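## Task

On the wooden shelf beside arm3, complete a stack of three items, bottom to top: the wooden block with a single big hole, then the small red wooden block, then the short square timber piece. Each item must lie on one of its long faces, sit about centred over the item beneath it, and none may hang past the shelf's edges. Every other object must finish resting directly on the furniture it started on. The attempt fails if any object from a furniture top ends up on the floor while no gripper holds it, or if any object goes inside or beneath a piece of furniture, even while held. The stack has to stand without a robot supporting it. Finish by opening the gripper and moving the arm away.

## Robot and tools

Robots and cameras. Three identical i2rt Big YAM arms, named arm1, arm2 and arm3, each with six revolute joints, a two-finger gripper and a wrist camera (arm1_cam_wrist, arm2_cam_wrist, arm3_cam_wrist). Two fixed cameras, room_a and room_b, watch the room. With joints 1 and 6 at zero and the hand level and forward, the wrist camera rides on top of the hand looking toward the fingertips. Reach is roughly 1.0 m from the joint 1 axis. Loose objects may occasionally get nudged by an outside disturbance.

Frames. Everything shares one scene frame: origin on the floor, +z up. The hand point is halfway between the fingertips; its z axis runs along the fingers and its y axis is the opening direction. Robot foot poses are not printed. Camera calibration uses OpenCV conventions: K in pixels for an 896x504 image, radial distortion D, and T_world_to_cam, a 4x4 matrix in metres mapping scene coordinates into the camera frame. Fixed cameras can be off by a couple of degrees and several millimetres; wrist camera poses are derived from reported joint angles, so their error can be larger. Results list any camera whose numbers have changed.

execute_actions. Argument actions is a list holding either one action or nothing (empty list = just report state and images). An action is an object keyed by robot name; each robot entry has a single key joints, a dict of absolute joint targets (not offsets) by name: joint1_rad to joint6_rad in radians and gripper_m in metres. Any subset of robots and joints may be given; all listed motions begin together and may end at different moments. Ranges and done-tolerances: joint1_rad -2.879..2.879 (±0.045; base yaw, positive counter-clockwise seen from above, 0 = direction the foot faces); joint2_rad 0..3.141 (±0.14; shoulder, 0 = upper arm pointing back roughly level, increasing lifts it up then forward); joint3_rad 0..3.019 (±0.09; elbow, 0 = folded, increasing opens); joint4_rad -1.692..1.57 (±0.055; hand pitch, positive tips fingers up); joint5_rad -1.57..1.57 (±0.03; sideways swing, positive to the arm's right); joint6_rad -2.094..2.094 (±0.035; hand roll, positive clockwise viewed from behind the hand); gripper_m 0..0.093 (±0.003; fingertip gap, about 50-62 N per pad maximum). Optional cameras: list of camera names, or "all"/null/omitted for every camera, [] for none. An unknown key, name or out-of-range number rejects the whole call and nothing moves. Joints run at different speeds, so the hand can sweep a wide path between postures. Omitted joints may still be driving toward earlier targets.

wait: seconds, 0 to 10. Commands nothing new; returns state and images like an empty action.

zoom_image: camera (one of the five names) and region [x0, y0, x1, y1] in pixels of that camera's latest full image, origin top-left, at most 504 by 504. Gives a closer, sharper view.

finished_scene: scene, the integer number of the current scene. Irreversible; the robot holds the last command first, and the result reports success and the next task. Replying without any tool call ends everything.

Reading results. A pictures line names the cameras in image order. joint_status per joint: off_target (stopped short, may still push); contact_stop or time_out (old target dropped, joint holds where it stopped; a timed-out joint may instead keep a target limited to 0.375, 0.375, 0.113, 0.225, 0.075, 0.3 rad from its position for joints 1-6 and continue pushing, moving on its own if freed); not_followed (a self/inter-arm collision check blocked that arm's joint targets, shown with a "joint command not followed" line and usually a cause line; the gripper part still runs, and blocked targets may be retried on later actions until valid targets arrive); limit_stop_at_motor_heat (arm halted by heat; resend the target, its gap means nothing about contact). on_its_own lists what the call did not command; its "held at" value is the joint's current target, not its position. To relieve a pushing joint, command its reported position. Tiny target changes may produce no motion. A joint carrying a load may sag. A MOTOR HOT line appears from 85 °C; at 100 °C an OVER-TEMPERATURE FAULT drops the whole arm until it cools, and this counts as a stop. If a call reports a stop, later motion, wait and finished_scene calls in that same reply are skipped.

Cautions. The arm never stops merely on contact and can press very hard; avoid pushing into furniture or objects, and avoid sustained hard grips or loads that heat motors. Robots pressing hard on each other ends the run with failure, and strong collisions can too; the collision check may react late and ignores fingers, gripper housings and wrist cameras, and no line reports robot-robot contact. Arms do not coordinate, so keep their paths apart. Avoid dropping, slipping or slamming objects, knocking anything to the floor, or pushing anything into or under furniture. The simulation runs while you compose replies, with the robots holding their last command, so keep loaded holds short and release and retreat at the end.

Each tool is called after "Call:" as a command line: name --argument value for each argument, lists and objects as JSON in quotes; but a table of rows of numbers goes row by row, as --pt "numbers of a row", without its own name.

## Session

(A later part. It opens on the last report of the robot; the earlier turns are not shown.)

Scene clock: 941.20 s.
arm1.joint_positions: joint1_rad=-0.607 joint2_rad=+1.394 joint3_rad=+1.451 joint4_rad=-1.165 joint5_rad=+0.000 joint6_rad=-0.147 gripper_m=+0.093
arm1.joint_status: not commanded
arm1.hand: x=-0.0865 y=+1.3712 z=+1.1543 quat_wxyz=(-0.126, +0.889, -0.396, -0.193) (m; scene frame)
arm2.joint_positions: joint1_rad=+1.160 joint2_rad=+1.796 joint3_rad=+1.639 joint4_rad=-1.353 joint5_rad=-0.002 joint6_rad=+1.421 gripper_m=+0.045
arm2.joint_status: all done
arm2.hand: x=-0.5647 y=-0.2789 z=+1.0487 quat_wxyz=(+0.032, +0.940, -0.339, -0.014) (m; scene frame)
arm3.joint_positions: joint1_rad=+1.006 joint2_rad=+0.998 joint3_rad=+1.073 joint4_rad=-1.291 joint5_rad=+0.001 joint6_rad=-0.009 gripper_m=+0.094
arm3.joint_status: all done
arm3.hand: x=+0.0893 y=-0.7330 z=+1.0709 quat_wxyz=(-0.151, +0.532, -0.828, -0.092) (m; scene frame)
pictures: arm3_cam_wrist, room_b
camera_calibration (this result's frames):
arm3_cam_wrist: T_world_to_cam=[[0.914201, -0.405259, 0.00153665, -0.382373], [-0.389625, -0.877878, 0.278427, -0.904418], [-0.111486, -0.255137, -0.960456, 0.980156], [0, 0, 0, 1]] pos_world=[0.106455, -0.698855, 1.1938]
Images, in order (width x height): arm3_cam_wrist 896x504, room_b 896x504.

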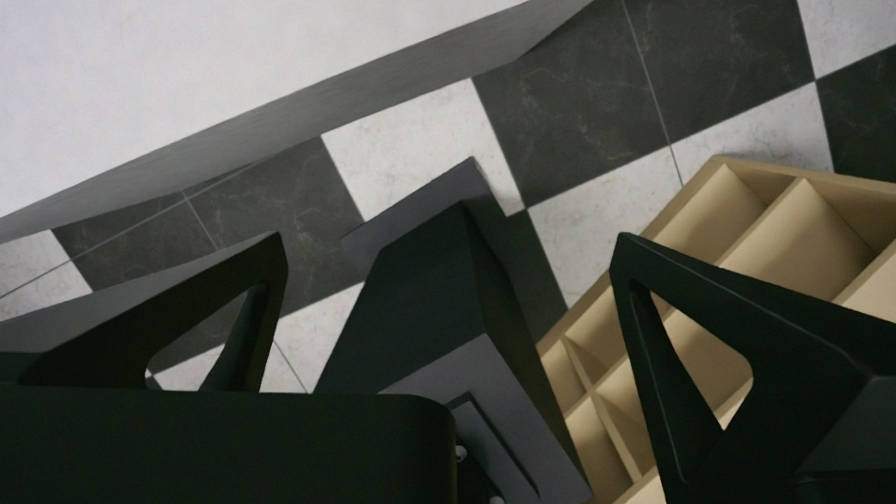

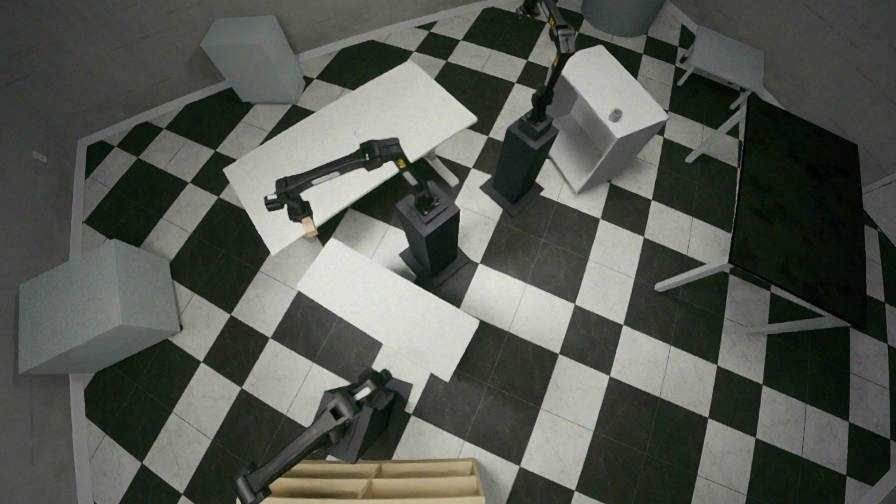

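Call:
execute_actions --actions '[{"arm2": {"joints": {"joint1_rad": 1.885, "joint2_rad": 1.933, "joint3_rad": 1.365, "joint4_rad": -0.968}}}]' --cameras '["arm2_cam_wrist", "room_b"]'

Scene clock: 972.17 s.
arm1.joint_positions: joint1_rad=-0.607 joint2_rad=+1.394 joint3_rad=+1.451 joint4_rad=-1.165 joint5_rad=+0.000 joint6_rad=-0.147 gripper_m=+0.093
arm1.joint_status: not commanded
arm1.hand: x=-0.0865 y=+1.3712 z=+1.1543 quat_wxyz=(-0.126, +0.889, -0.396, -0.193) (m; scene frame)
arm2.joint_positions: joint1_rad=+1.889 joint2_rad=+1.952 joint3_rad=+1.353 joint4_rad=-0.975 joint5_rad=-0.001 joint6_rad=+1.421 gripper_m=+0.045
arm2.joint_status: all done
arm2.hand: x=-0.2045 y=-0.4410 z=+0.8651 quat_wxyz=(+0.003, +1.000, +0.019, -0.001) (m; scene frame)
arm3.joint_positions: joint1_rad=+1.006 joint2_rad=+0.998 joint3_rad=+1.073 joint4_rad=-1.291 joint5_rad=+0.001 joint6_rad=-0.009 gripper_m=+0.094
arm3.joint_status: not commanded
arm3.hand: x=+0.0893 y=-0.7330 z=+1.0709 quat_wxyz=(-0.151, +0.532, -0.828, -0.092) (m; scene frame)
pictures: arm2_cam_wrist, room_b
camera_calibration (this result's frames):
arm2_cam_wrist: T_world_to_cam=[[-0.0184628, 0.999802, -0.00743741, 0.445137], [0.812129, 0.0193352, 0.583157, -0.326883], [0.583185, 0.00472658, -0.812326, 0.949921], [0, 0, 0, 1]] pos_world=[-0.28029, -0.443218, 0.96558]
Images, in order (width x height): arm2_cam_wrist 896x504, room_b 896x504.

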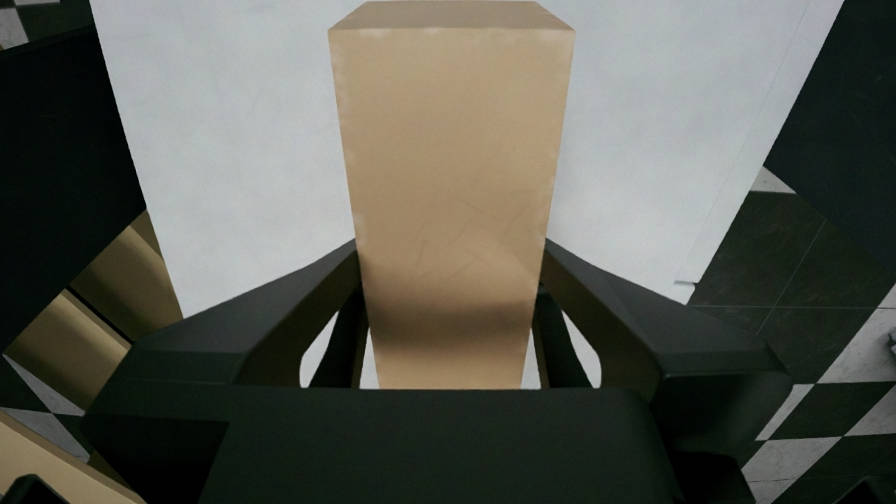

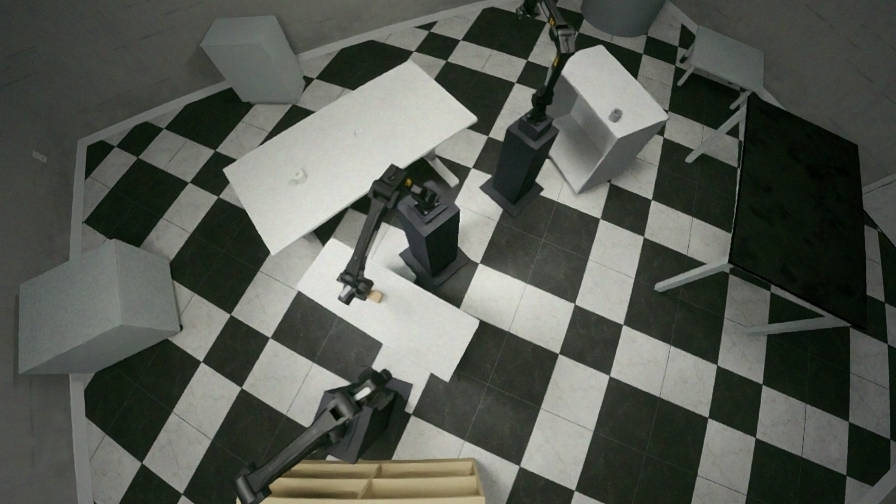

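Call:
execute_actions --actions '[{"arm2": {"joints": {"joint2_rad": 2.022, "joint3_rad": 1.33, "joint4_rad": -0.845}}}]' --cameras '["arm2_cam_wrist"]'

Scene clock: 992.47 s.
arm1.joint_positions: joint1_rad=-0.607 joint2_rad=+1.394 joint3_rad=+1.451 joint4_rad=-1.165 joint5_rad=+0.000 joint6_rad=-0.147 gripper_m=+0.093
arm1.joint_status: not commanded
arm1.hand: x=-0.0865 y=+1.3712 z=+1.1543 quat_wxyz=(-0.126, +0.889, -0.396, -0.193) (m; scene frame)
arm2.joint_positions: joint1_rad=+1.889 joint2_rad=+2.035 joint3_rad=+1.325 joint4_rad=-0.855 joint5_rad=-0.001 joint6_rad=+1.421 gripper_m=+0.045
arm2.joint_status: all done
arm2.hand: x=-0.2049 y=-0.4444 z=+0.8131 quat_wxyz=(+0.007, +1.000, +0.019, -0.001) (m; scene frame)
arm3.joint_positions: joint1_rad=+1.006 joint2_rad=+0.998 joint3_rad=+1.073 joint4_rad=-1.291 joint5_rad=+0.001 joint6_rad=-0.009 gripper_m=+0.094
arm3.joint_status: not commanded
arm3.hand: x=+0.0893 y=-0.7330 z=+1.0709 quat_wxyz=(-0.151, +0.532, -0.828, -0.092) (m; scene frame)
pictures: arm2_cam_wrist
camera_calibration (this result's frames):
arm2_cam_wrist: T_world_to_cam=[[-0.0184895, 0.999699, -0.0161365, 0.455107], [0.812699, 0.024428, 0.582172, -0.292964], [0.58239, -0.00235002, -0.812906, 0.905171], [0, 0, 0, 1]] pos_world=[-0.280657, -0.445687, 0.913718]
Images, in order (width x height): arm2_cam_wrist 896x504.

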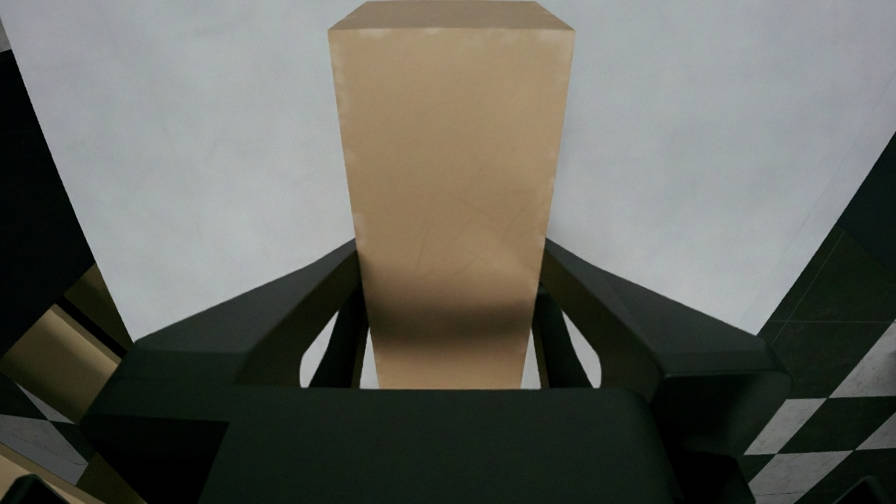

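Call:
zoom_image --camera "arm2_cam_wrist" --region '[0, 150, 200, 350]'

Region (0, 150, 200, 350) of arm2_cam_wrist's 896x504 image, scaled by 2.520, with more detail than that image has.

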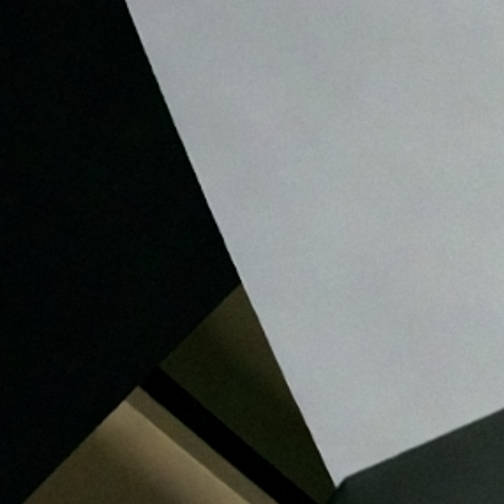

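Call:
execute_actions --actions '[{"arm2": {"joints": {"joint2_rad": 2.047}}}]' --cameras '["arm2_cam_wrist"]'

Scene clock: 1012.07 s.
arm1.joint_positions: joint1_rad=-0.607 joint2_rad=+1.394 joint3_rad=+1.451 joint4_rad=-1.165 joint5_rad=+0.000 joint6_rad=-0.147 gripper_m=+0.093
arm1.joint_status: not commanded
arm1.hand: x=-0.0865 y=+1.3712 z=+1.1543 quat_wxyz=(-0.126, +0.889, -0.396, -0.193) (m; scene frame)
arm2.joint_positions: joint1_rad=+1.889 joint2_rad=+2.041 joint3_rad=+1.325 joint4_rad=-0.855 joint5_rad=-0.001 joint6_rad=+1.421 gripper_m=+0.045
arm2.joint_status: all done
arm2.hand: x=-0.2048 y=-0.4433 z=+0.8101 quat_wxyz=(+0.005, +1.000, +0.019, -0.001) (m; scene frame)
arm3.joint_positions: joint1_rad=+1.006 joint2_rad=+0.998 joint3_rad=+1.073 joint4_rad=-1.291 joint5_rad=+0.001 joint6_rad=-0.009 gripper_m=+0.094
arm3.joint_status: not commanded
arm3.hand: x=+0.0893 y=-0.7330 z=+1.0709 quat_wxyz=(-0.151, +0.532, -0.828, -0.092) (m; scene frame)
pictures: arm2_cam_wrist
camera_calibration (this result's frames):
arm2_cam_wrist: T_world_to_cam=[[-0.0184711, 0.999775, -0.0104633, 0.449458], [0.812328, 0.0211076, 0.582819, -0.293413], [0.582909, 0.00226573, -0.812534, 0.904529], [0, 0, 0, 1]] pos_world=[-0.280609, -0.445213, 0.910671]
Images, in order (width x height): arm2_cam_wrist 896x504.

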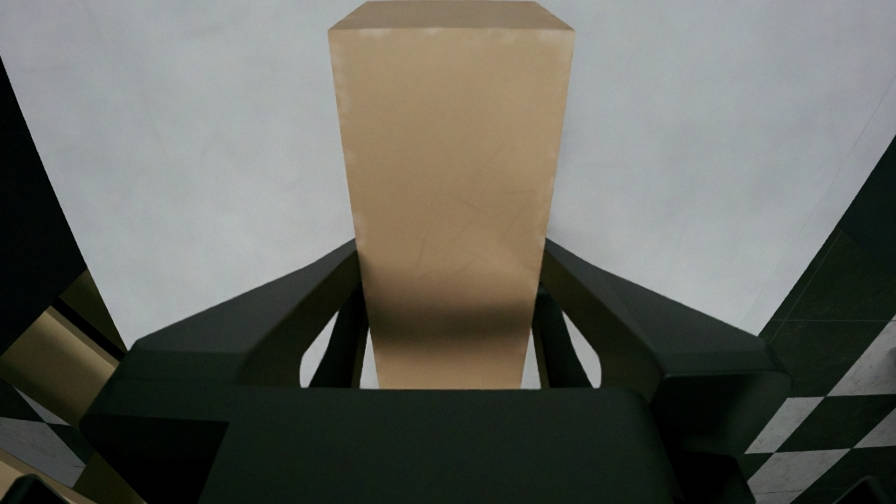

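Call:
execute_actions --actions '[{"arm2": {"joints": {"joint2_rad": 2.064}}}]' --cameras '["arm2_cam_wrist"]'

Scene clock: 1016.27 s.
arm1.joint_positions: joint1_rad=-0.607 joint2_rad=+1.394 joint3_rad=+1.451 joint4_rad=-1.165 joint5_rad=+0.000 joint6_rad=-0.147 gripper_m=+0.093
arm1.joint_status: not commanded
arm1.hand: x=-0.0865 y=+1.3712 z=+1.1543 quat_wxyz=(-0.126, +0.889, -0.396, -0.193) (m; scene frame)
arm2.joint_positions: joint1_rad=+1.889 joint2_rad=+2.058 joint3_rad=+1.325 joint4_rad=-0.854 joint5_rad=-0.002 joint6_rad=+1.421 gripper_m=+0.045
arm2.joint_status: all done
arm2.hand: x=-0.2043 y=-0.4405 z=+0.8016 quat_wxyz=(-0.003, +1.000, +0.019, +0.001) (m; scene frame)
arm3.joint_positions: joint1_rad=+1.006 joint2_rad=+0.998 joint3_rad=+1.073 joint4_rad=-1.291 joint5_rad=+0.001 joint6_rad=-0.009 gripper_m=+0.094
arm3.joint_status: not commanded
arm3.hand: x=+0.0893 y=-0.7330 z=+1.0709 quat_wxyz=(-0.151, +0.532, -0.828, -0.092) (m; scene frame)
pictures: arm2_cam_wrist
camera_calibration (this result's frames):
arm2_cam_wrist: T_world_to_cam=[[-0.0184376, 0.999818, 0.00489619, 0.434212], [0.810645, 0.0120823, 0.585413, -0.295306], [0.585247, 0.0147627, -0.810721, 0.901818], [0, 0, 0, 1]] pos_world=[-0.280392, -0.443878, 0.901872]
Images, in order (width x height): arm2_cam_wrist 896x504.

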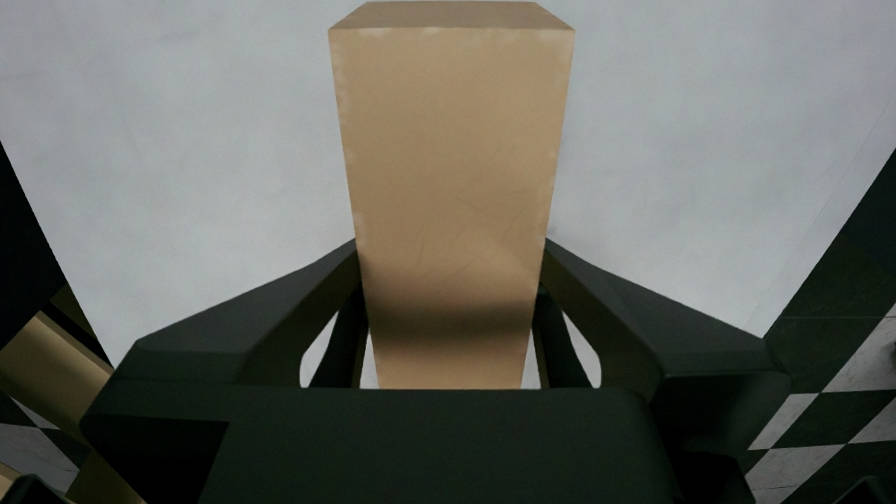

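Call:
execute_actions --actions '[{"arm2": {"joints": {"joint2_rad": 2.08}}}]' --cameras '["arm2_cam_wrist"]'

Scene clock: 1025.00 s.
arm1.joint_positions: joint1_rad=-0.607 joint2_rad=+1.394 joint3_rad=+1.451 joint4_rad=-1.165 joint5_rad=+0.000 joint6_rad=-0.147 gripper_m=+0.093
arm1.joint_status: not commanded
arm1.hand: x=-0.0865 y=+1.3712 z=+1.1543 quat_wxyz=(-0.126, +0.889, -0.396, -0.193) (m; scene frame)
arm2.joint_positions: joint1_rad=+1.889 joint2_rad=+2.058 joint3_rad=+1.325 joint4_rad=-0.854 joint5_rad=-0.002 joint6_rad=+1.421 gripper_m=+0.045
arm2.joint_status: all done
arm2.hand: x=-0.2043 y=-0.4405 z=+0.8016 quat_wxyz=(-0.003, +1.000, +0.019, +0.001) (m; scene frame)
arm3.joint_positions: joint1_rad=+1.006 joint2_rad=+0.998 joint3_rad=+1.073 joint4_rad=-1.291 joint5_rad=+0.001 joint6_rad=-0.009 gripper_m=+0.094
arm3.joint_status: not commanded
arm3.hand: x=+0.0893 y=-0.7330 z=+1.0709 quat_wxyz=(-0.151, +0.532, -0.828, -0.092) (m; scene frame)
pictures: arm2_cam_wrist
camera_calibration (this result's frames):
arm2_cam_wrist: T_world_to_cam=[[-0.0184376, 0.999818, 0.00489619, 0.434212], [0.810645, 0.0120823, 0.585413, -0.295306], [0.585247, 0.0147627, -0.810721, 0.901818], [0, 0, 0, 1]] pos_world=[-0.280392, -0.443878, 0.901872]
Images, in order (width x height): arm2_cam_wrist 896x504.

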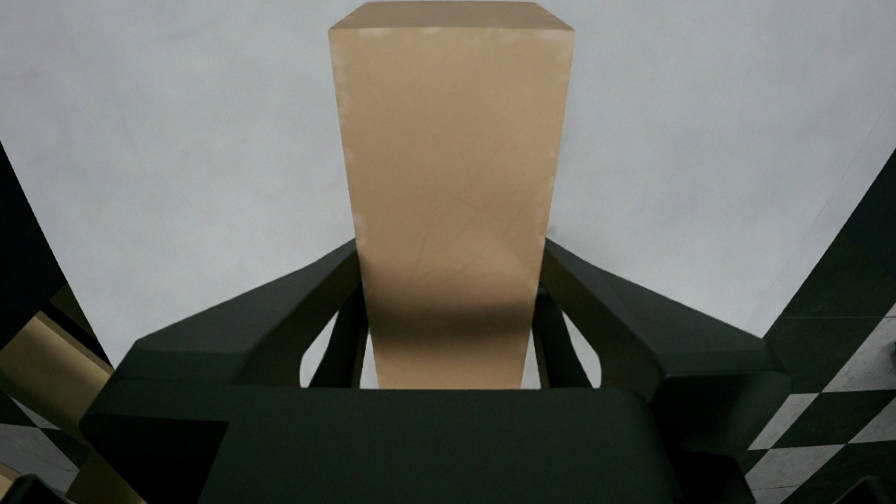

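Call:
execute_actions --actions '[{"arm2": {"joints": {"joint2_rad": 2.058, "gripper_m": 0.093}}}]' --cameras '["arm2_cam_wrist"]'

Scene clock: 1030.07 s.
arm1.joint_positions: joint1_rad=-0.607 joint2_rad=+1.394 joint3_rad=+1.451 joint4_rad=-1.165 joint5_rad=+0.000 joint6_rad=-0.147 gripper_m=+0.093
arm1.joint_status: not commanded
arm1.hand: x=-0.0865 y=+1.3712 z=+1.1543 quat_wxyz=(-0.126, +0.889, -0.396, -0.193) (m; scene frame)
arm2.joint_positions: joint1_rad=+1.889 joint2_rad=+2.058 joint3_rad=+1.325 joint4_rad=-0.854 joint5_rad=-0.002 joint6_rad=+1.421 gripper_m=+0.093
arm2.joint_status: all done
arm2.hand: x=-0.2044 y=-0.4405 z=+0.8016 quat_wxyz=(-0.003, +1.000, +0.019, +0.001) (m; scene frame)
arm3.joint_positions: joint1_rad=+1.006 joint2_rad=+0.998 joint3_rad=+1.073 joint4_rad=-1.291 joint5_rad=+0.001 joint6_rad=-0.009 gripper_m=+0.094
arm3.joint_status: not commanded
arm3.hand: x=+0.0893 y=-0.7330 z=+1.0709 quat_wxyz=(-0.151, +0.532, -0.828, -0.092) (m; scene frame)
pictures: arm2_cam_wrist
camera_calibration (this result's frames):
arm2_cam_wrist: T_world_to_cam=[[-0.0184382, 0.999818, 0.0049457, 0.434164], [0.810867, 0.0120594, 0.585106, -0.294972], [0.58494, 0.0147986, -0.810942, 0.901986], [0, 0, 0, 1]] pos_world=[-0.280419, -0.443875, 0.901901]
Images, in order (width x height): arm2_cam_wrist 896x504.

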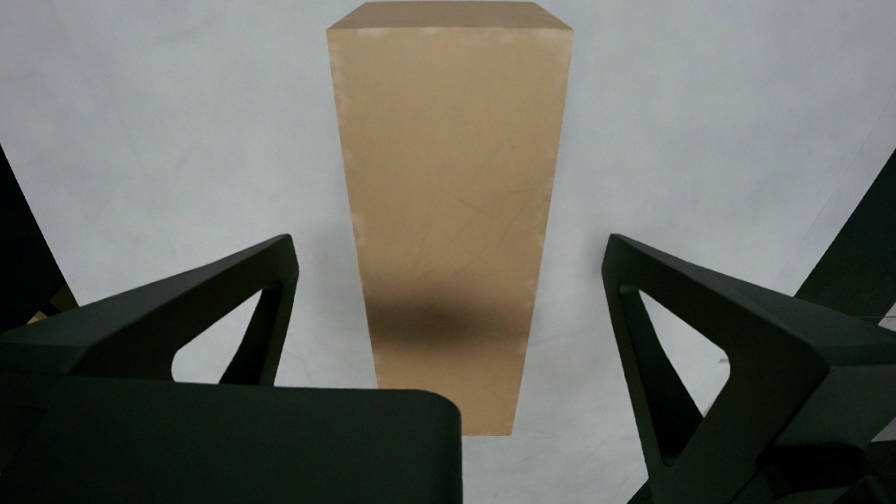

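Call:
execute_actions --actions '[{"arm2": {"joints": {"joint2_rad": 1.93, "joint4_rad": -0.915}}}]' --cameras '["arm2_cam_wrist"]'

Scene clock: 1068.03 s.
arm1.joint_positions: joint1_rad=-0.607 joint2_rad=+1.394 joint3_rad=+1.451 joint4_rad=-1.165 joint5_rad=+0.000 joint6_rad=-0.147 gripper_m=+0.093
arm1.joint_status: not commanded
arm1.hand: x=-0.0865 y=+1.3712 z=+1.1543 quat_wxyz=(-0.126, +0.889, -0.396, -0.193) (m; scene frame)
arm2.joint_positions: joint1_rad=+1.889 joint2_rad=+1.920 joint3_rad=+1.325 joint4_rad=-0.907 joint5_rad=-0.002 joint6_rad=+1.421 gripper_m=+0.093
arm2.joint_status: all done
arm2.hand: x=-0.2053 y=-0.4492 z=+0.8733 quat_wxyz=(+0.039, +0.999, +0.019, -0.005) (m; scene frame)
arm3.joint_positions: joint1_rad=+1.006 joint2_rad=+0.998 joint3_rad=+1.073 joint4_rad=-1.291 joint5_rad=+0.001 joint6_rad=-0.009 gripper_m=+0.094
arm3.joint_status: not commanded
arm3.hand: x=+0.0893 y=-0.7330 z=+1.0709 quat_wxyz=(-0.151, +0.532, -0.828, -0.092) (m; scene frame)
pictures: arm2_cam_wrist
camera_calibration (this result's frames):
arm2_cam_wrist: T_world_to_cam=[[-0.0189381, 0.996669, -0.0793183, 0.514622], [0.816362, 0.0612157, 0.574287, -0.303495], [0.57723, -0.0538765, -0.814802, 0.931741], [0, 0, 0, 1]] pos_world=[-0.280322, -0.444131, 0.974297]
Images, in order (width x height): arm2_cam_wrist 896x504.

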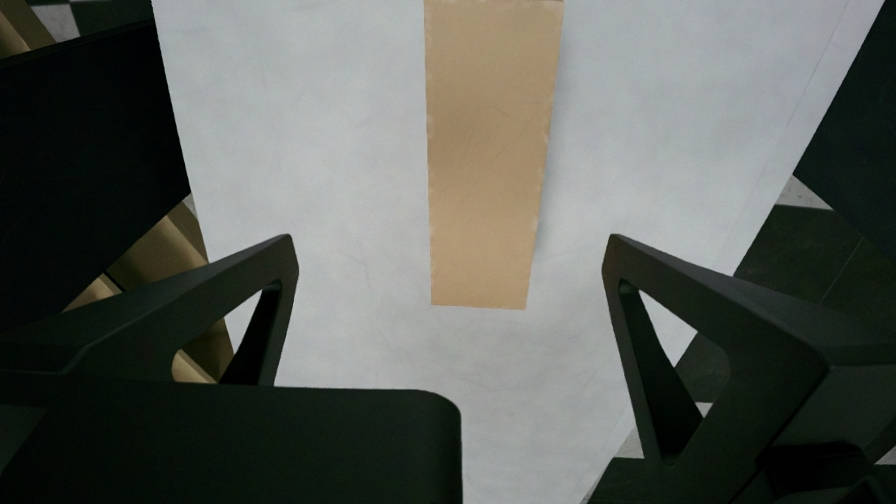

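Call:
execute_actions --actions '[{"arm2": {"joints": {"joint1_rad": 0.5, "joint2_rad": 1.3, "joint3_rad": 1.3, "joint4_rad": -1.0}}, "arm3": {"joints": {"joint2_rad": 1.72, "joint3_rad": 1.97, "joint4_rad": -1.56, "joint6_rad": -1.355}}}]' --cameras '["room_b"]'

Scene clock: 1091.40 s.
arm1.joint_positions: joint1_rad=-0.607 joint2_rad=+1.394 joint3_rad=+1.451 joint4_rad=-1.165 joint5_rad=+0.000 joint6_rad=-0.147 gripper_m=+0.093
arm1.joint_status: not commanded
arm1.hand: x=-0.0865 y=+1.3712 z=+1.1543 quat_wxyz=(-0.126, +0.889, -0.396, -0.193) (m; scene frame)
arm2.joint_positions: joint1_rad=+0.496 joint2_rad=+1.297 joint3_rad=+1.290 joint4_rad=-0.991 joint5_rad=+0.002 joint6_rad=+1.420 gripper_m=+0.093
arm2.joint_status: all done
arm2.hand: x=-0.6421 y=+0.0663 z=+1.1706 quat_wxyz=(+0.195, +0.746, -0.602, -0.207) (m; scene frame)
arm3.joint_positions: joint1_rad=+1.006 joint2_rad=+1.736 joint3_rad=+1.913 joint4_rad=-1.546 joint5_rad=+0.001 joint6_rad=-1.343 gripper_m=+0.094
arm3.joint_status: all done
arm3.hand: x=+0.1894 y=-0.5189 z=+1.1071 quat_wxyz=(-0.100, +0.940, -0.325, +0.014) (m; scene frame)
pictures: room_b
Images, in order (width x height): room_b 896x504.

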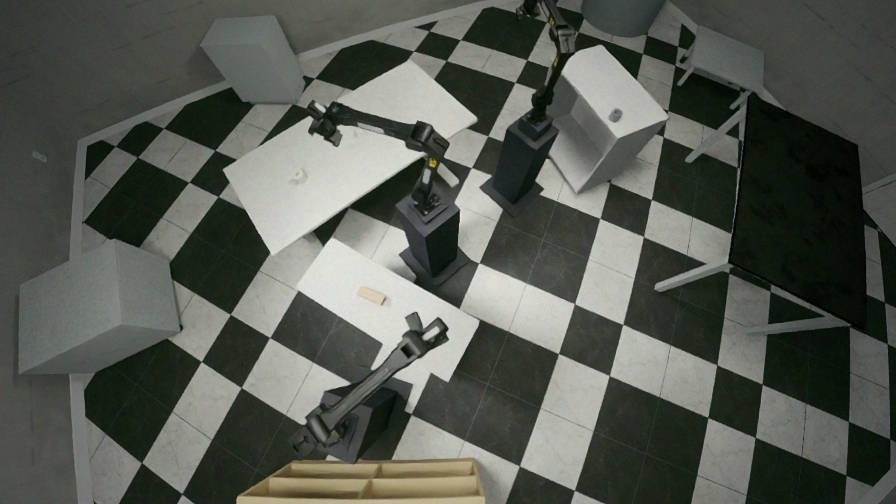

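Call:
execute_actions --actions '[{"arm3": {"joints": {"joint1_rad": 1.678, "joint2_rad": 1.978, "joint3_rad": 1.822, "joint4_rad": -1.37}}}]' --cameras '["arm3_cam_wrist"]'

Scene clock: 1101.50 s.
arm1.joint_positions: joint1_rad=-0.607 joint2_rad=+1.394 joint3_rad=+1.451 joint4_rad=-1.165 joint5_rad=+0.000 joint6_rad=-0.147 gripper_m=+0.093
arm1.joint_status: not commanded
arm1.hand: x=-0.0865 y=+1.3712 z=+1.1543 quat_wxyz=(-0.126, +0.889, -0.396, -0.193) (m; scene frame)
arm2.joint_positions: joint1_rad=+0.496 joint2_rad=+1.297 joint3_rad=+1.290 joint4_rad=-0.991 joint5_rad=+0.002 joint6_rad=+1.420 gripper_m=+0.093
arm2.joint_status: not commanded
arm2.hand: x=-0.6421 y=+0.0663 z=+1.1706 quat_wxyz=(+0.195, +0.746, -0.602, -0.207) (m; scene frame)
arm3.joint_positions: joint1_rad=+1.669 joint2_rad=+1.986 joint3_rad=+1.792 joint4_rad=-1.376 joint5_rad=-0.002 joint6_rad=-1.344 gripper_m=+0.094
arm3.joint_status: all done
arm3.hand: x=-0.1911 y=-0.4444 z=+0.9161 quat_wxyz=(+0.000, +1.000, -0.001, +0.002) (m; scene frame)
pictures: arm3_cam_wrist
camera_calibration (this result's frames):
arm3_cam_wrist: T_world_to_cam=[[-0.00819839, 0.999895, -0.0119119, 0.451615], [0.80179, 0.0136916, 0.597448, -0.385492], [0.597549, -0.00465273, -0.801819, 0.975281], [0, 0, 0, 1]] pos_world=[-0.269992, -0.441752, 1.01769]
Images, in order (width x height): arm3_cam_wrist 896x504.

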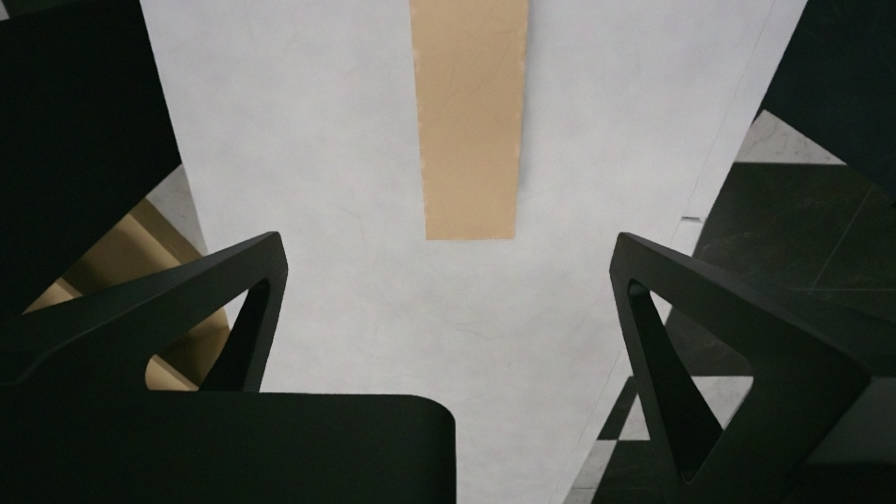

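Call:
zoom_image --camera "arm3_cam_wrist" --region '[390, 160, 550, 260]'

Region (390, 160, 550, 260) of arm3_cam_wrist's 896x504 image, scaled by 3.150, with more detail than that image has; it fills the top 315 rows of this view, and the rest is white.

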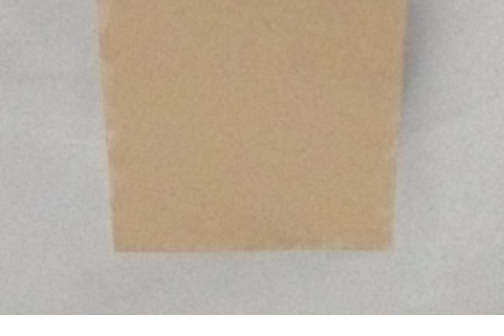

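Call:
execute_actions --actions '[{"arm3": {"joints": {"joint1_rad": 1.695, "joint2_rad": 2.042, "joint3_rad": 1.80, "joint4_rad": -1.283, "joint6_rad": -1.318}}}]' --cameras '["arm3_cam_wrist"]'

Scene clock: 1131.23 s.
arm1.joint_positions: joint1_rad=-0.607 joint2_rad=+1.394 joint3_rad=+1.451 joint4_rad=-1.165 joint5_rad=+0.000 joint6_rad=-0.147 gripper_m=+0.093
arm1.joint_status: not commanded
arm1.hand: x=-0.0865 y=+1.3712 z=+1.1543 quat_wxyz=(-0.126, +0.889, -0.396, -0.193) (m; scene frame)
arm2.joint_positions: joint1_rad=+0.496 joint2_rad=+1.297 joint3_rad=+1.290 joint4_rad=-0.991 joint5_rad=+0.002 joint6_rad=+1.420 gripper_m=+0.093
arm2.joint_status: not commanded
arm2.hand: x=-0.6421 y=+0.0663 z=+1.1706 quat_wxyz=(+0.195, +0.746, -0.602, -0.207) (m; scene frame)
arm3.joint_positions: joint1_rad=+1.687 joint2_rad=+2.057 joint3_rad=+1.792 joint4_rad=-1.298 joint5_rad=-0.002 joint6_rad=-1.330 gripper_m=+0.094
arm3.joint_status: all done
arm3.hand: x=-0.2053 y=-0.4298 z=+0.8733 quat_wxyz=(-0.003, +1.000, +0.001, +0.001) (m; scene frame)
pictures: arm3_cam_wrist
camera_calibration (this result's frames):
arm3_cam_wrist: T_world_to_cam=[[-0.0105311, 0.999929, -0.00564253, 0.430448], [0.802697, 0.0118186, 0.59627, -0.348338], [0.596294, 0.00175015, -0.802764, 0.952889], [0, 0, 0, 1]] pos_world=[-0.284059, -0.427968, 0.975078]
Images, in order (width x height): arm3_cam_wrist 896x504.

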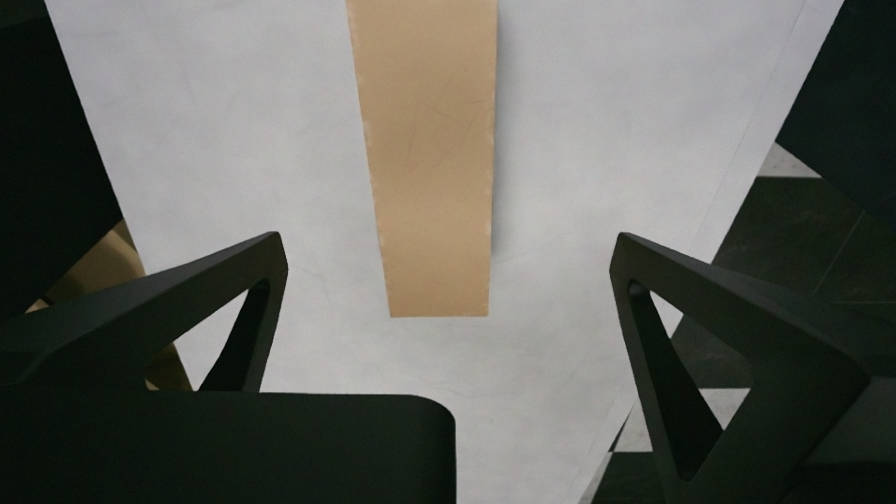

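Call:
execute_actions --actions '[{"arm3": {"joints": {"joint2_rad": 2.087, "joint3_rad": 1.72, "joint4_rad": -1.155}}}]' --cameras '["arm3_cam_wrist"]'

Scene clock: 1156.33 s.
arm1.joint_positions: joint1_rad=-0.607 joint2_rad=+1.394 joint3_rad=+1.451 joint4_rad=-1.165 joint5_rad=+0.000 joint6_rad=-0.147 gripper_m=+0.093
arm1.joint_status: not commanded
arm1.hand: x=-0.0865 y=+1.3712 z=+1.1543 quat_wxyz=(-0.126, +0.889, -0.396, -0.193) (m; scene frame)
arm2.joint_positions: joint1_rad=+0.496 joint2_rad=+1.297 joint3_rad=+1.290 joint4_rad=-0.991 joint5_rad=+0.002 joint6_rad=+1.420 gripper_m=+0.093
arm2.joint_status: not commanded
arm2.hand: x=-0.6421 y=+0.0663 z=+1.1706 quat_wxyz=(+0.195, +0.746, -0.602, -0.207) (m; scene frame)
arm3.joint_positions: joint1_rad=+1.687 joint2_rad=+2.102 joint3_rad=+1.710 joint4_rad=-1.169 joint5_rad=-0.002 joint6_rad=-1.330 gripper_m=+0.094
arm3.joint_status: all done
arm3.hand: x=-0.2045 y=-0.4319 z=+0.8159 quat_wxyz=(-0.003, +1.000, +0.001, +0.001) (m; scene frame)
pictures: arm3_cam_wrist
camera_calibration (this result's frames):
arm3_cam_wrist: T_world_to_cam=[[-0.0105357, 0.999932, -0.0049, 0.431656], [0.802806, 0.0113799, 0.596132, -0.314804], [0.596147, 0.00234689, -0.802872, 0.906675], [0, 0, 0, 1]] pos_world=[-0.283237, -0.430172, 0.917724]
Images, in order (width x height): arm3_cam_wrist 896x504.

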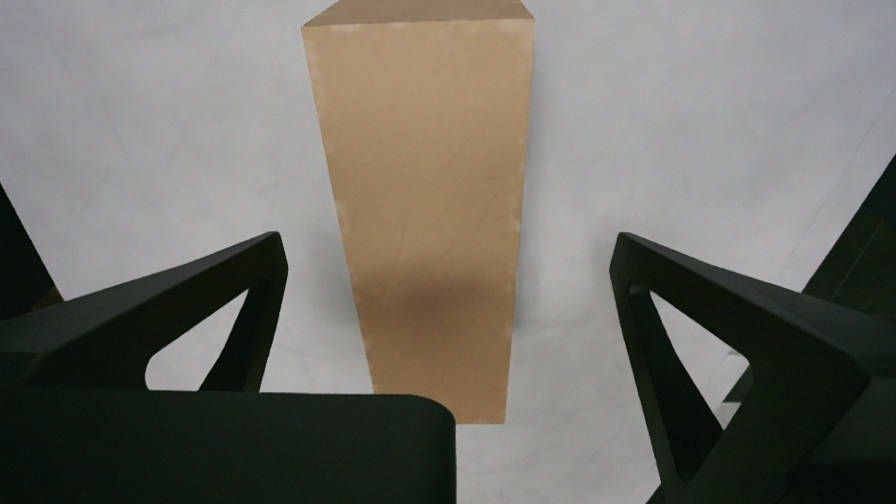

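Call:
execute_actions --actions '[{"arm3": {"joints": {"gripper_m": 0.036}}}]' --cameras '["arm3_cam_wrist"]'

Scene clock: 1164.63 s.
arm1.joint_positions: joint1_rad=-0.607 joint2_rad=+1.394 joint3_rad=+1.451 joint4_rad=-1.165 joint5_rad=+0.000 joint6_rad=-0.147 gripper_m=+0.093
arm1.joint_status: not commanded
arm1.hand: x=-0.0865 y=+1.3712 z=+1.1543 quat_wxyz=(-0.126, +0.889, -0.396, -0.193) (m; scene frame)
arm2.joint_positions: joint1_rad=+0.496 joint2_rad=+1.297 joint3_rad=+1.290 joint4_rad=-0.991 joint5_rad=+0.002 joint6_rad=+1.420 gripper_m=+0.093
arm2.joint_status: not commanded
arm2.hand: x=-0.6421 y=+0.0663 z=+1.1706 quat_wxyz=(+0.195, +0.746, -0.602, -0.207) (m; scene frame)
arm3.joint_positions: joint1_rad=+1.687 joint2_rad=+2.102 joint3_rad=+1.710 joint4_rad=-1.167 joint5_rad=-0.001 joint6_rad=-1.329 gripper_m=+0.045
arm3.joint_status: gripper_m off_target (ended at +0.045, target +0.036)
arm3.hand: x=-0.2045 y=-0.4314 z=+0.8159 quat_wxyz=(-0.004, +1.000, +0.000, +0.001) (m; scene frame)
pictures: arm3_cam_wrist
camera_calibration (this result's frames):
arm3_cam_wrist: T_world_to_cam=[[-0.00977531, 0.999948, -0.00286702, 0.429673], [0.802649, 0.00955646, 0.596375, -0.315841], [0.596372, 0.00352855, -0.802701, 0.907084], [0, 0, 0, 1]] pos_world=[-0.283249, -0.429833, 0.917708]
Images, in order (width x height): arm3_cam_wrist 896x504.

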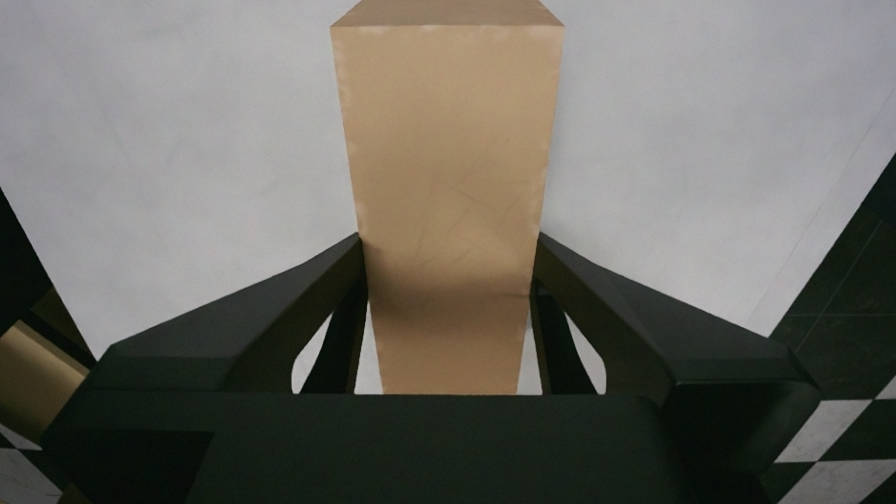

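Call:
execute_actions --actions '[{"arm3": {"joints": {"joint2_rad": 1.70}}}]' --cameras '["arm3_cam_wrist"]'

Scene clock: 1194.60 s.
arm1.joint_positions: joint1_rad=-0.607 joint2_rad=+1.394 joint3_rad=+1.451 joint4_rad=-1.165 joint5_rad=+0.000 joint6_rad=-0.147 gripper_m=+0.093
arm1.joint_status: not commanded
arm1.hand: x=-0.0865 y=+1.3712 z=+1.1543 quat_wxyz=(-0.126, +0.889, -0.396, -0.193) (m; scene frame)
arm2.joint_positions: joint1_rad=+0.496 joint2_rad=+1.297 joint3_rad=+1.290 joint4_rad=-0.991 joint5_rad=+0.002 joint6_rad=+1.420 gripper_m=+0.093
arm2.joint_status: not commanded
arm2.hand: x=-0.6421 y=+0.0663 z=+1.1706 quat_wxyz=(+0.195, +0.746, -0.602, -0.207) (m; scene frame)
arm3.joint_positions: joint1_rad=+1.687 joint2_rad=+1.728 joint3_rad=+1.691 joint4_rad=-1.167 joint5_rad=-0.001 joint6_rad=-1.329 gripper_m=+0.045
arm3.joint_status: all done
arm3.hand: x=-0.2033 y=-0.4405 z=+1.0360 quat_wxyz=(-0.176, +0.983, +0.001, -0.042) (m; scene frame)
pictures: arm3_cam_wrist
camera_calibration (this result's frames):
arm3_cam_wrist: T_world_to_cam=[[0.0030127, 0.941573, 0.336795, 0.0644531], [0.849952, -0.179854, 0.495211, -0.416957], [0.526851, 0.284768, -0.800834, 1.19085], [0, 0, 0, 1]] pos_world=[-0.273202, -0.474795, 1.13845]
Images, in order (width x height): arm3_cam_wrist 896x504.

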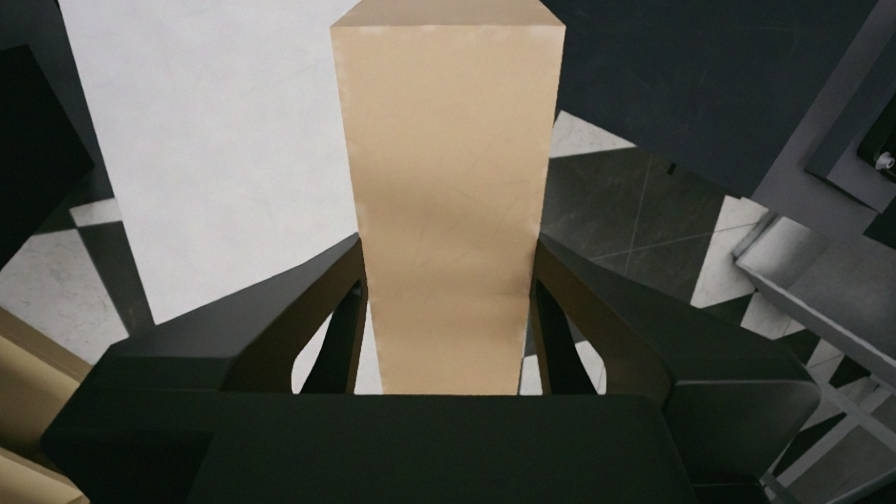

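Call:
execute_actions --actions '[{"arm3": {"joints": {"joint1_rad": -0.62, "joint3_rad": 1.375, "joint4_rad": -1.215, "joint6_rad": 0.012}}}]' --cameras '["arm3_cam_wrist", "room_a"]'

Scene clock: 1202.67 s.
arm1.joint_positions: joint1_rad=-0.607 joint2_rad=+1.394 joint3_rad=+1.451 joint4_rad=-1.165 joint5_rad=+0.000 joint6_rad=-0.147 gripper_m=+0.093
arm1.joint_status: not commanded
arm1.hand: x=-0.0865 y=+1.3712 z=+1.1543 quat_wxyz=(-0.126, +0.889, -0.396, -0.193) (m; scene frame)
arm2.joint_positions: joint1_rad=+0.496 joint2_rad=+1.297 joint3_rad=+1.290 joint4_rad=-0.991 joint5_rad=+0.002 joint6_rad=+1.420 gripper_m=+0.093
arm2.joint_status: not commanded
arm2.hand: x=-0.6421 y=+0.0663 z=+1.1706 quat_wxyz=(+0.195, +0.746, -0.602, -0.207) (m; scene frame)
arm3.joint_positions: joint1_rad=-0.629 joint2_rad=+1.734 joint3_rad=+1.364 joint4_rad=-1.202 joint5_rad=+0.001 joint6_rad=+0.000 gripper_m=+0.045
arm3.joint_status: all done
arm3.hand: x=+0.3889 y=-1.2851 z=+0.8993 quat_wxyz=(-0.002, -0.249, -0.969, +0.001) (m; scene frame)
pictures: arm3_cam_wrist, room_a
camera_calibration (this result's frames):
arm3_cam_wrist: T_world_to_cam=[[-0.473092, -0.880941, -0.0112428, -0.940045], [-0.713837, 0.37581, 0.590934, 0.231609], [-0.516353, 0.287592, -0.806642, 1.42443], [0, 0, 0, 1]] pos_world=[0.456111, -1.32482, 1.00157]
Images, in order (width x height): arm3_cam_wrist 896x504, room_a 896x504.

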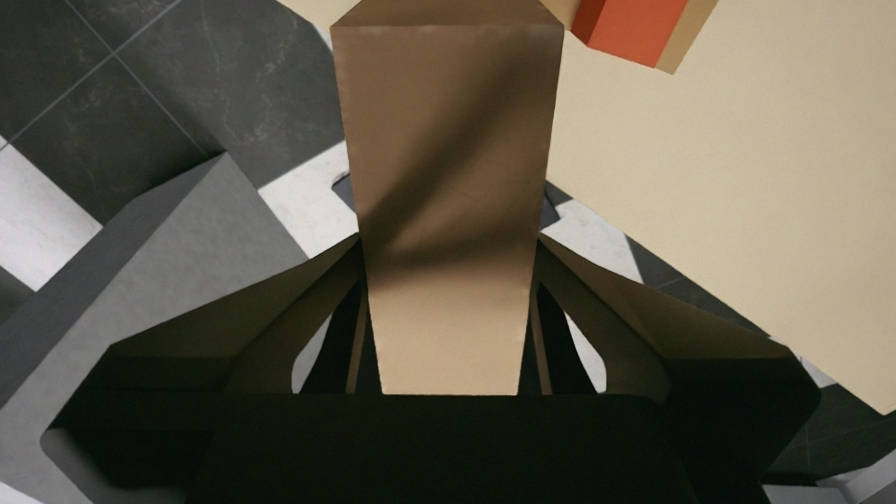

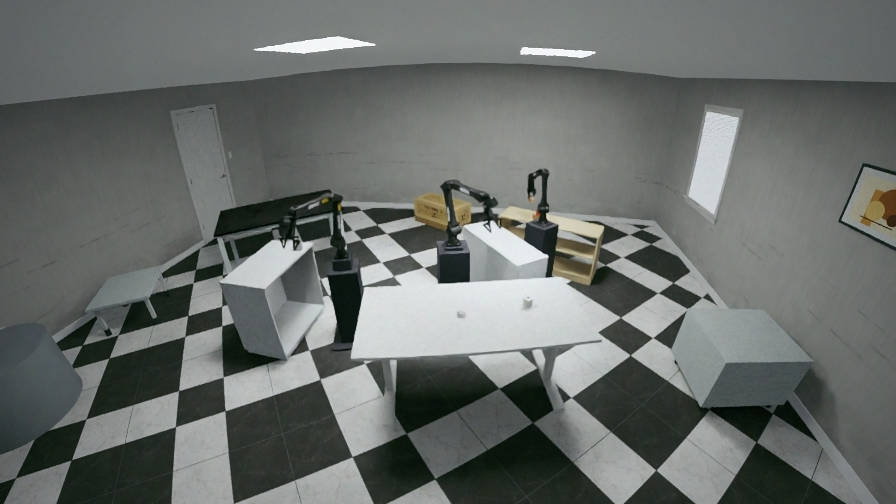

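Call:
execute_actions --actions '[{"arm3": {"joints": {"joint4_rad": -0.93}}}]' --cameras '["arm3_cam_wrist"]'

Scene clock: 1213.53 s.
arm1.joint_positions: joint1_rad=-0.607 joint2_rad=+1.394 joint3_rad=+1.451 joint4_rad=-1.165 joint5_rad=+0.000 joint6_rad=-0.147 gripper_m=+0.093
arm1.joint_status: not commanded
arm1.hand: x=-0.0865 y=+1.3712 z=+1.1543 quat_wxyz=(-0.126, +0.889, -0.396, -0.193) (m; scene frame)
arm2.joint_positions: joint1_rad=+0.496 joint2_rad=+1.297 joint3_rad=+1.290 joint4_rad=-0.991 joint5_rad=+0.002 joint6_rad=+1.420 gripper_m=+0.093
arm2.joint_status: not commanded
arm2.hand: x=-0.6421 y=+0.0663 z=+1.1706 quat_wxyz=(+0.195, +0.746, -0.602, -0.207) (m; scene frame)
arm3.joint_positions: joint1_rad=-0.629 joint2_rad=+1.734 joint3_rad=+1.364 joint4_rad=-0.950 joint5_rad=+0.001 joint6_rad=+0.000 gripper_m=+0.045
arm3.joint_status: all done
arm3.hand: x=+0.4425 y=-1.3145 z=+0.9073 quat_wxyz=(-0.124, -0.247, -0.961, +0.032) (m; scene frame)
pictures: arm3_cam_wrist
camera_calibration (this result's frames):
arm3_cam_wrist: T_world_to_cam=[[-0.47115, -0.882011, -0.00862649, -0.945169], [-0.820349, 0.434575, 0.371716, 0.599468], [-0.324108, 0.18221, -0.928307, 1.3538], [0, 0, 0, 1]] pos_world=[0.485234, -1.34084, 1.02575]
Images, in order (width x height): arm3_cam_wrist 896x504.

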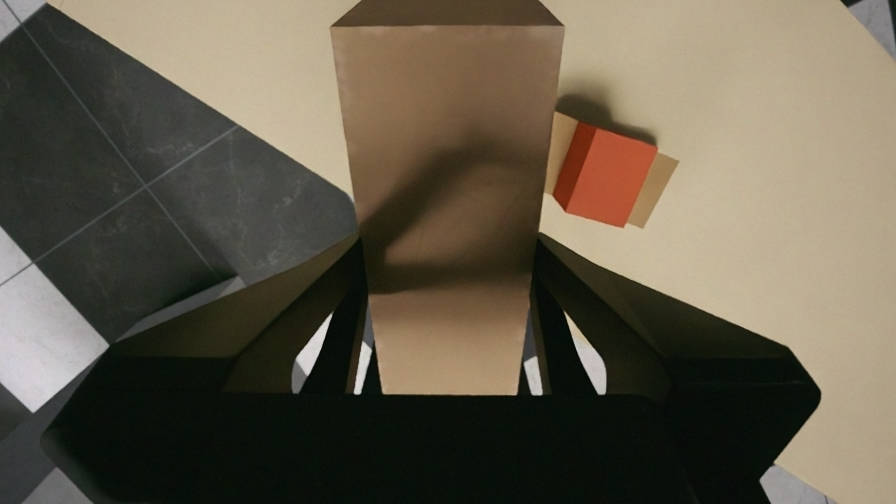

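Call:
zoom_image --camera "arm3_cam_wrist" --region '[530, 80, 710, 250]'

Region (530, 80, 710, 250) of arm3_cam_wrist's 896x504 image, scaled by 2.800, with more detail than that image has.

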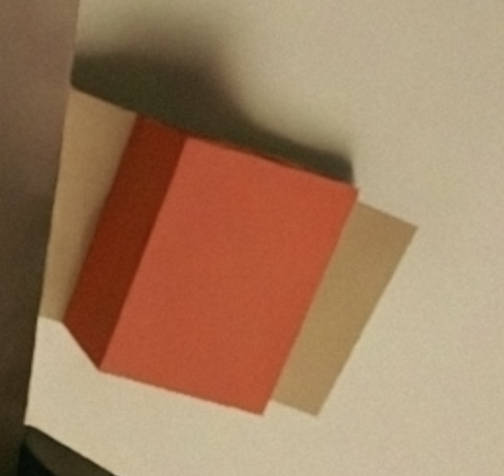

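Call:
execute_actions --actions '[{"arm3": {"joints": {"joint1_rad": -1.05}}}]' --cameras '["arm3_cam_wrist"]'

Call:
zoom_image --camera "arm3_cam_wrist" --region '[190, 80, 370, 250]'

Scene clock: 1270.93 s.
arm1.joint_positions: joint1_rad=-0.607 joint2_rad=+1.394 joint3_rad=+1.451 joint4_rad=-1.165 joint5_rad=+0.000 joint6_rad=-0.147 gripper_m=+0.093
arm1.joint_status: not commanded
arm1.hand: x=-0.0865 y=+1.3712 z=+1.1543 quat_wxyz=(-0.126, +0.889, -0.396, -0.193) (m; scene frame)
arm2.joint_positions: joint1_rad=+0.496 joint2_rad=+1.297 joint3_rad=+1.290 joint4_rad=-0.991 joint5_rad=+0.002 joint6_rad=+1.420 gripper_m=+0.093
arm2.joint_status: not commanded
arm2.hand: x=-0.6421 y=+0.0663 z=+1.1706 quat_wxyz=(+0.195, +0.746, -0.602, -0.207) (m; scene frame)
arm3.joint_positions: joint1_rad=-1.050 joint2_rad=+1.734 joint3_rad=+1.364 joint4_rad=-0.945 joint5_rad=+0.002 joint6_rad=+0.003 gripper_m=+0.045
arm3.joint_status: all done
arm3.hand: x=+0.2876 y=-1.4949 z=+0.9071 quat_wxyz=(-0.117, -0.443, -0.887, +0.057) (m; scene frame)
pictures: arm3_cam_wrist
camera_calibration (this result's frames):
arm3_cam_wrist: T_world_to_cam=[[-0.792225, -0.610139, -0.0105009, -0.676832], [-0.570421, 0.734321, 0.367957, 0.93055], [-0.216794, 0.297495, -0.929783, 1.47909], [0, 0, 0, 1]] pos_world=[0.31526, -1.53631, 1.02572]
Images, in order (width x height): arm3_cam_wrist 896x504.

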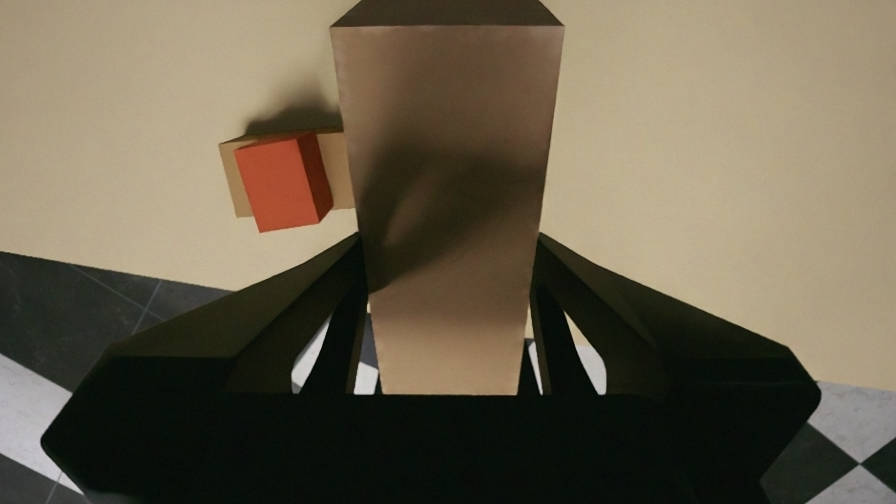

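Region (190, 80, 370, 250) of arm3_cam_wrist's 896x504 image, scaled by 2.800, with more detail than that image has.

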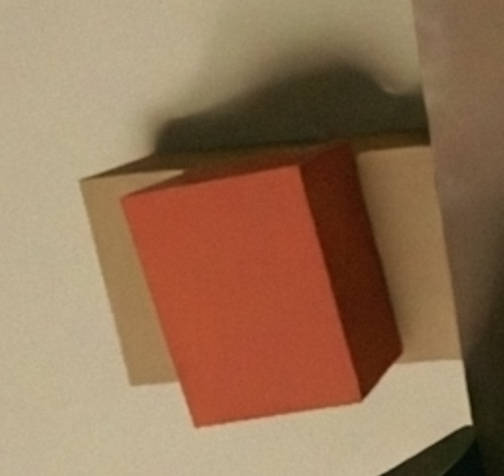

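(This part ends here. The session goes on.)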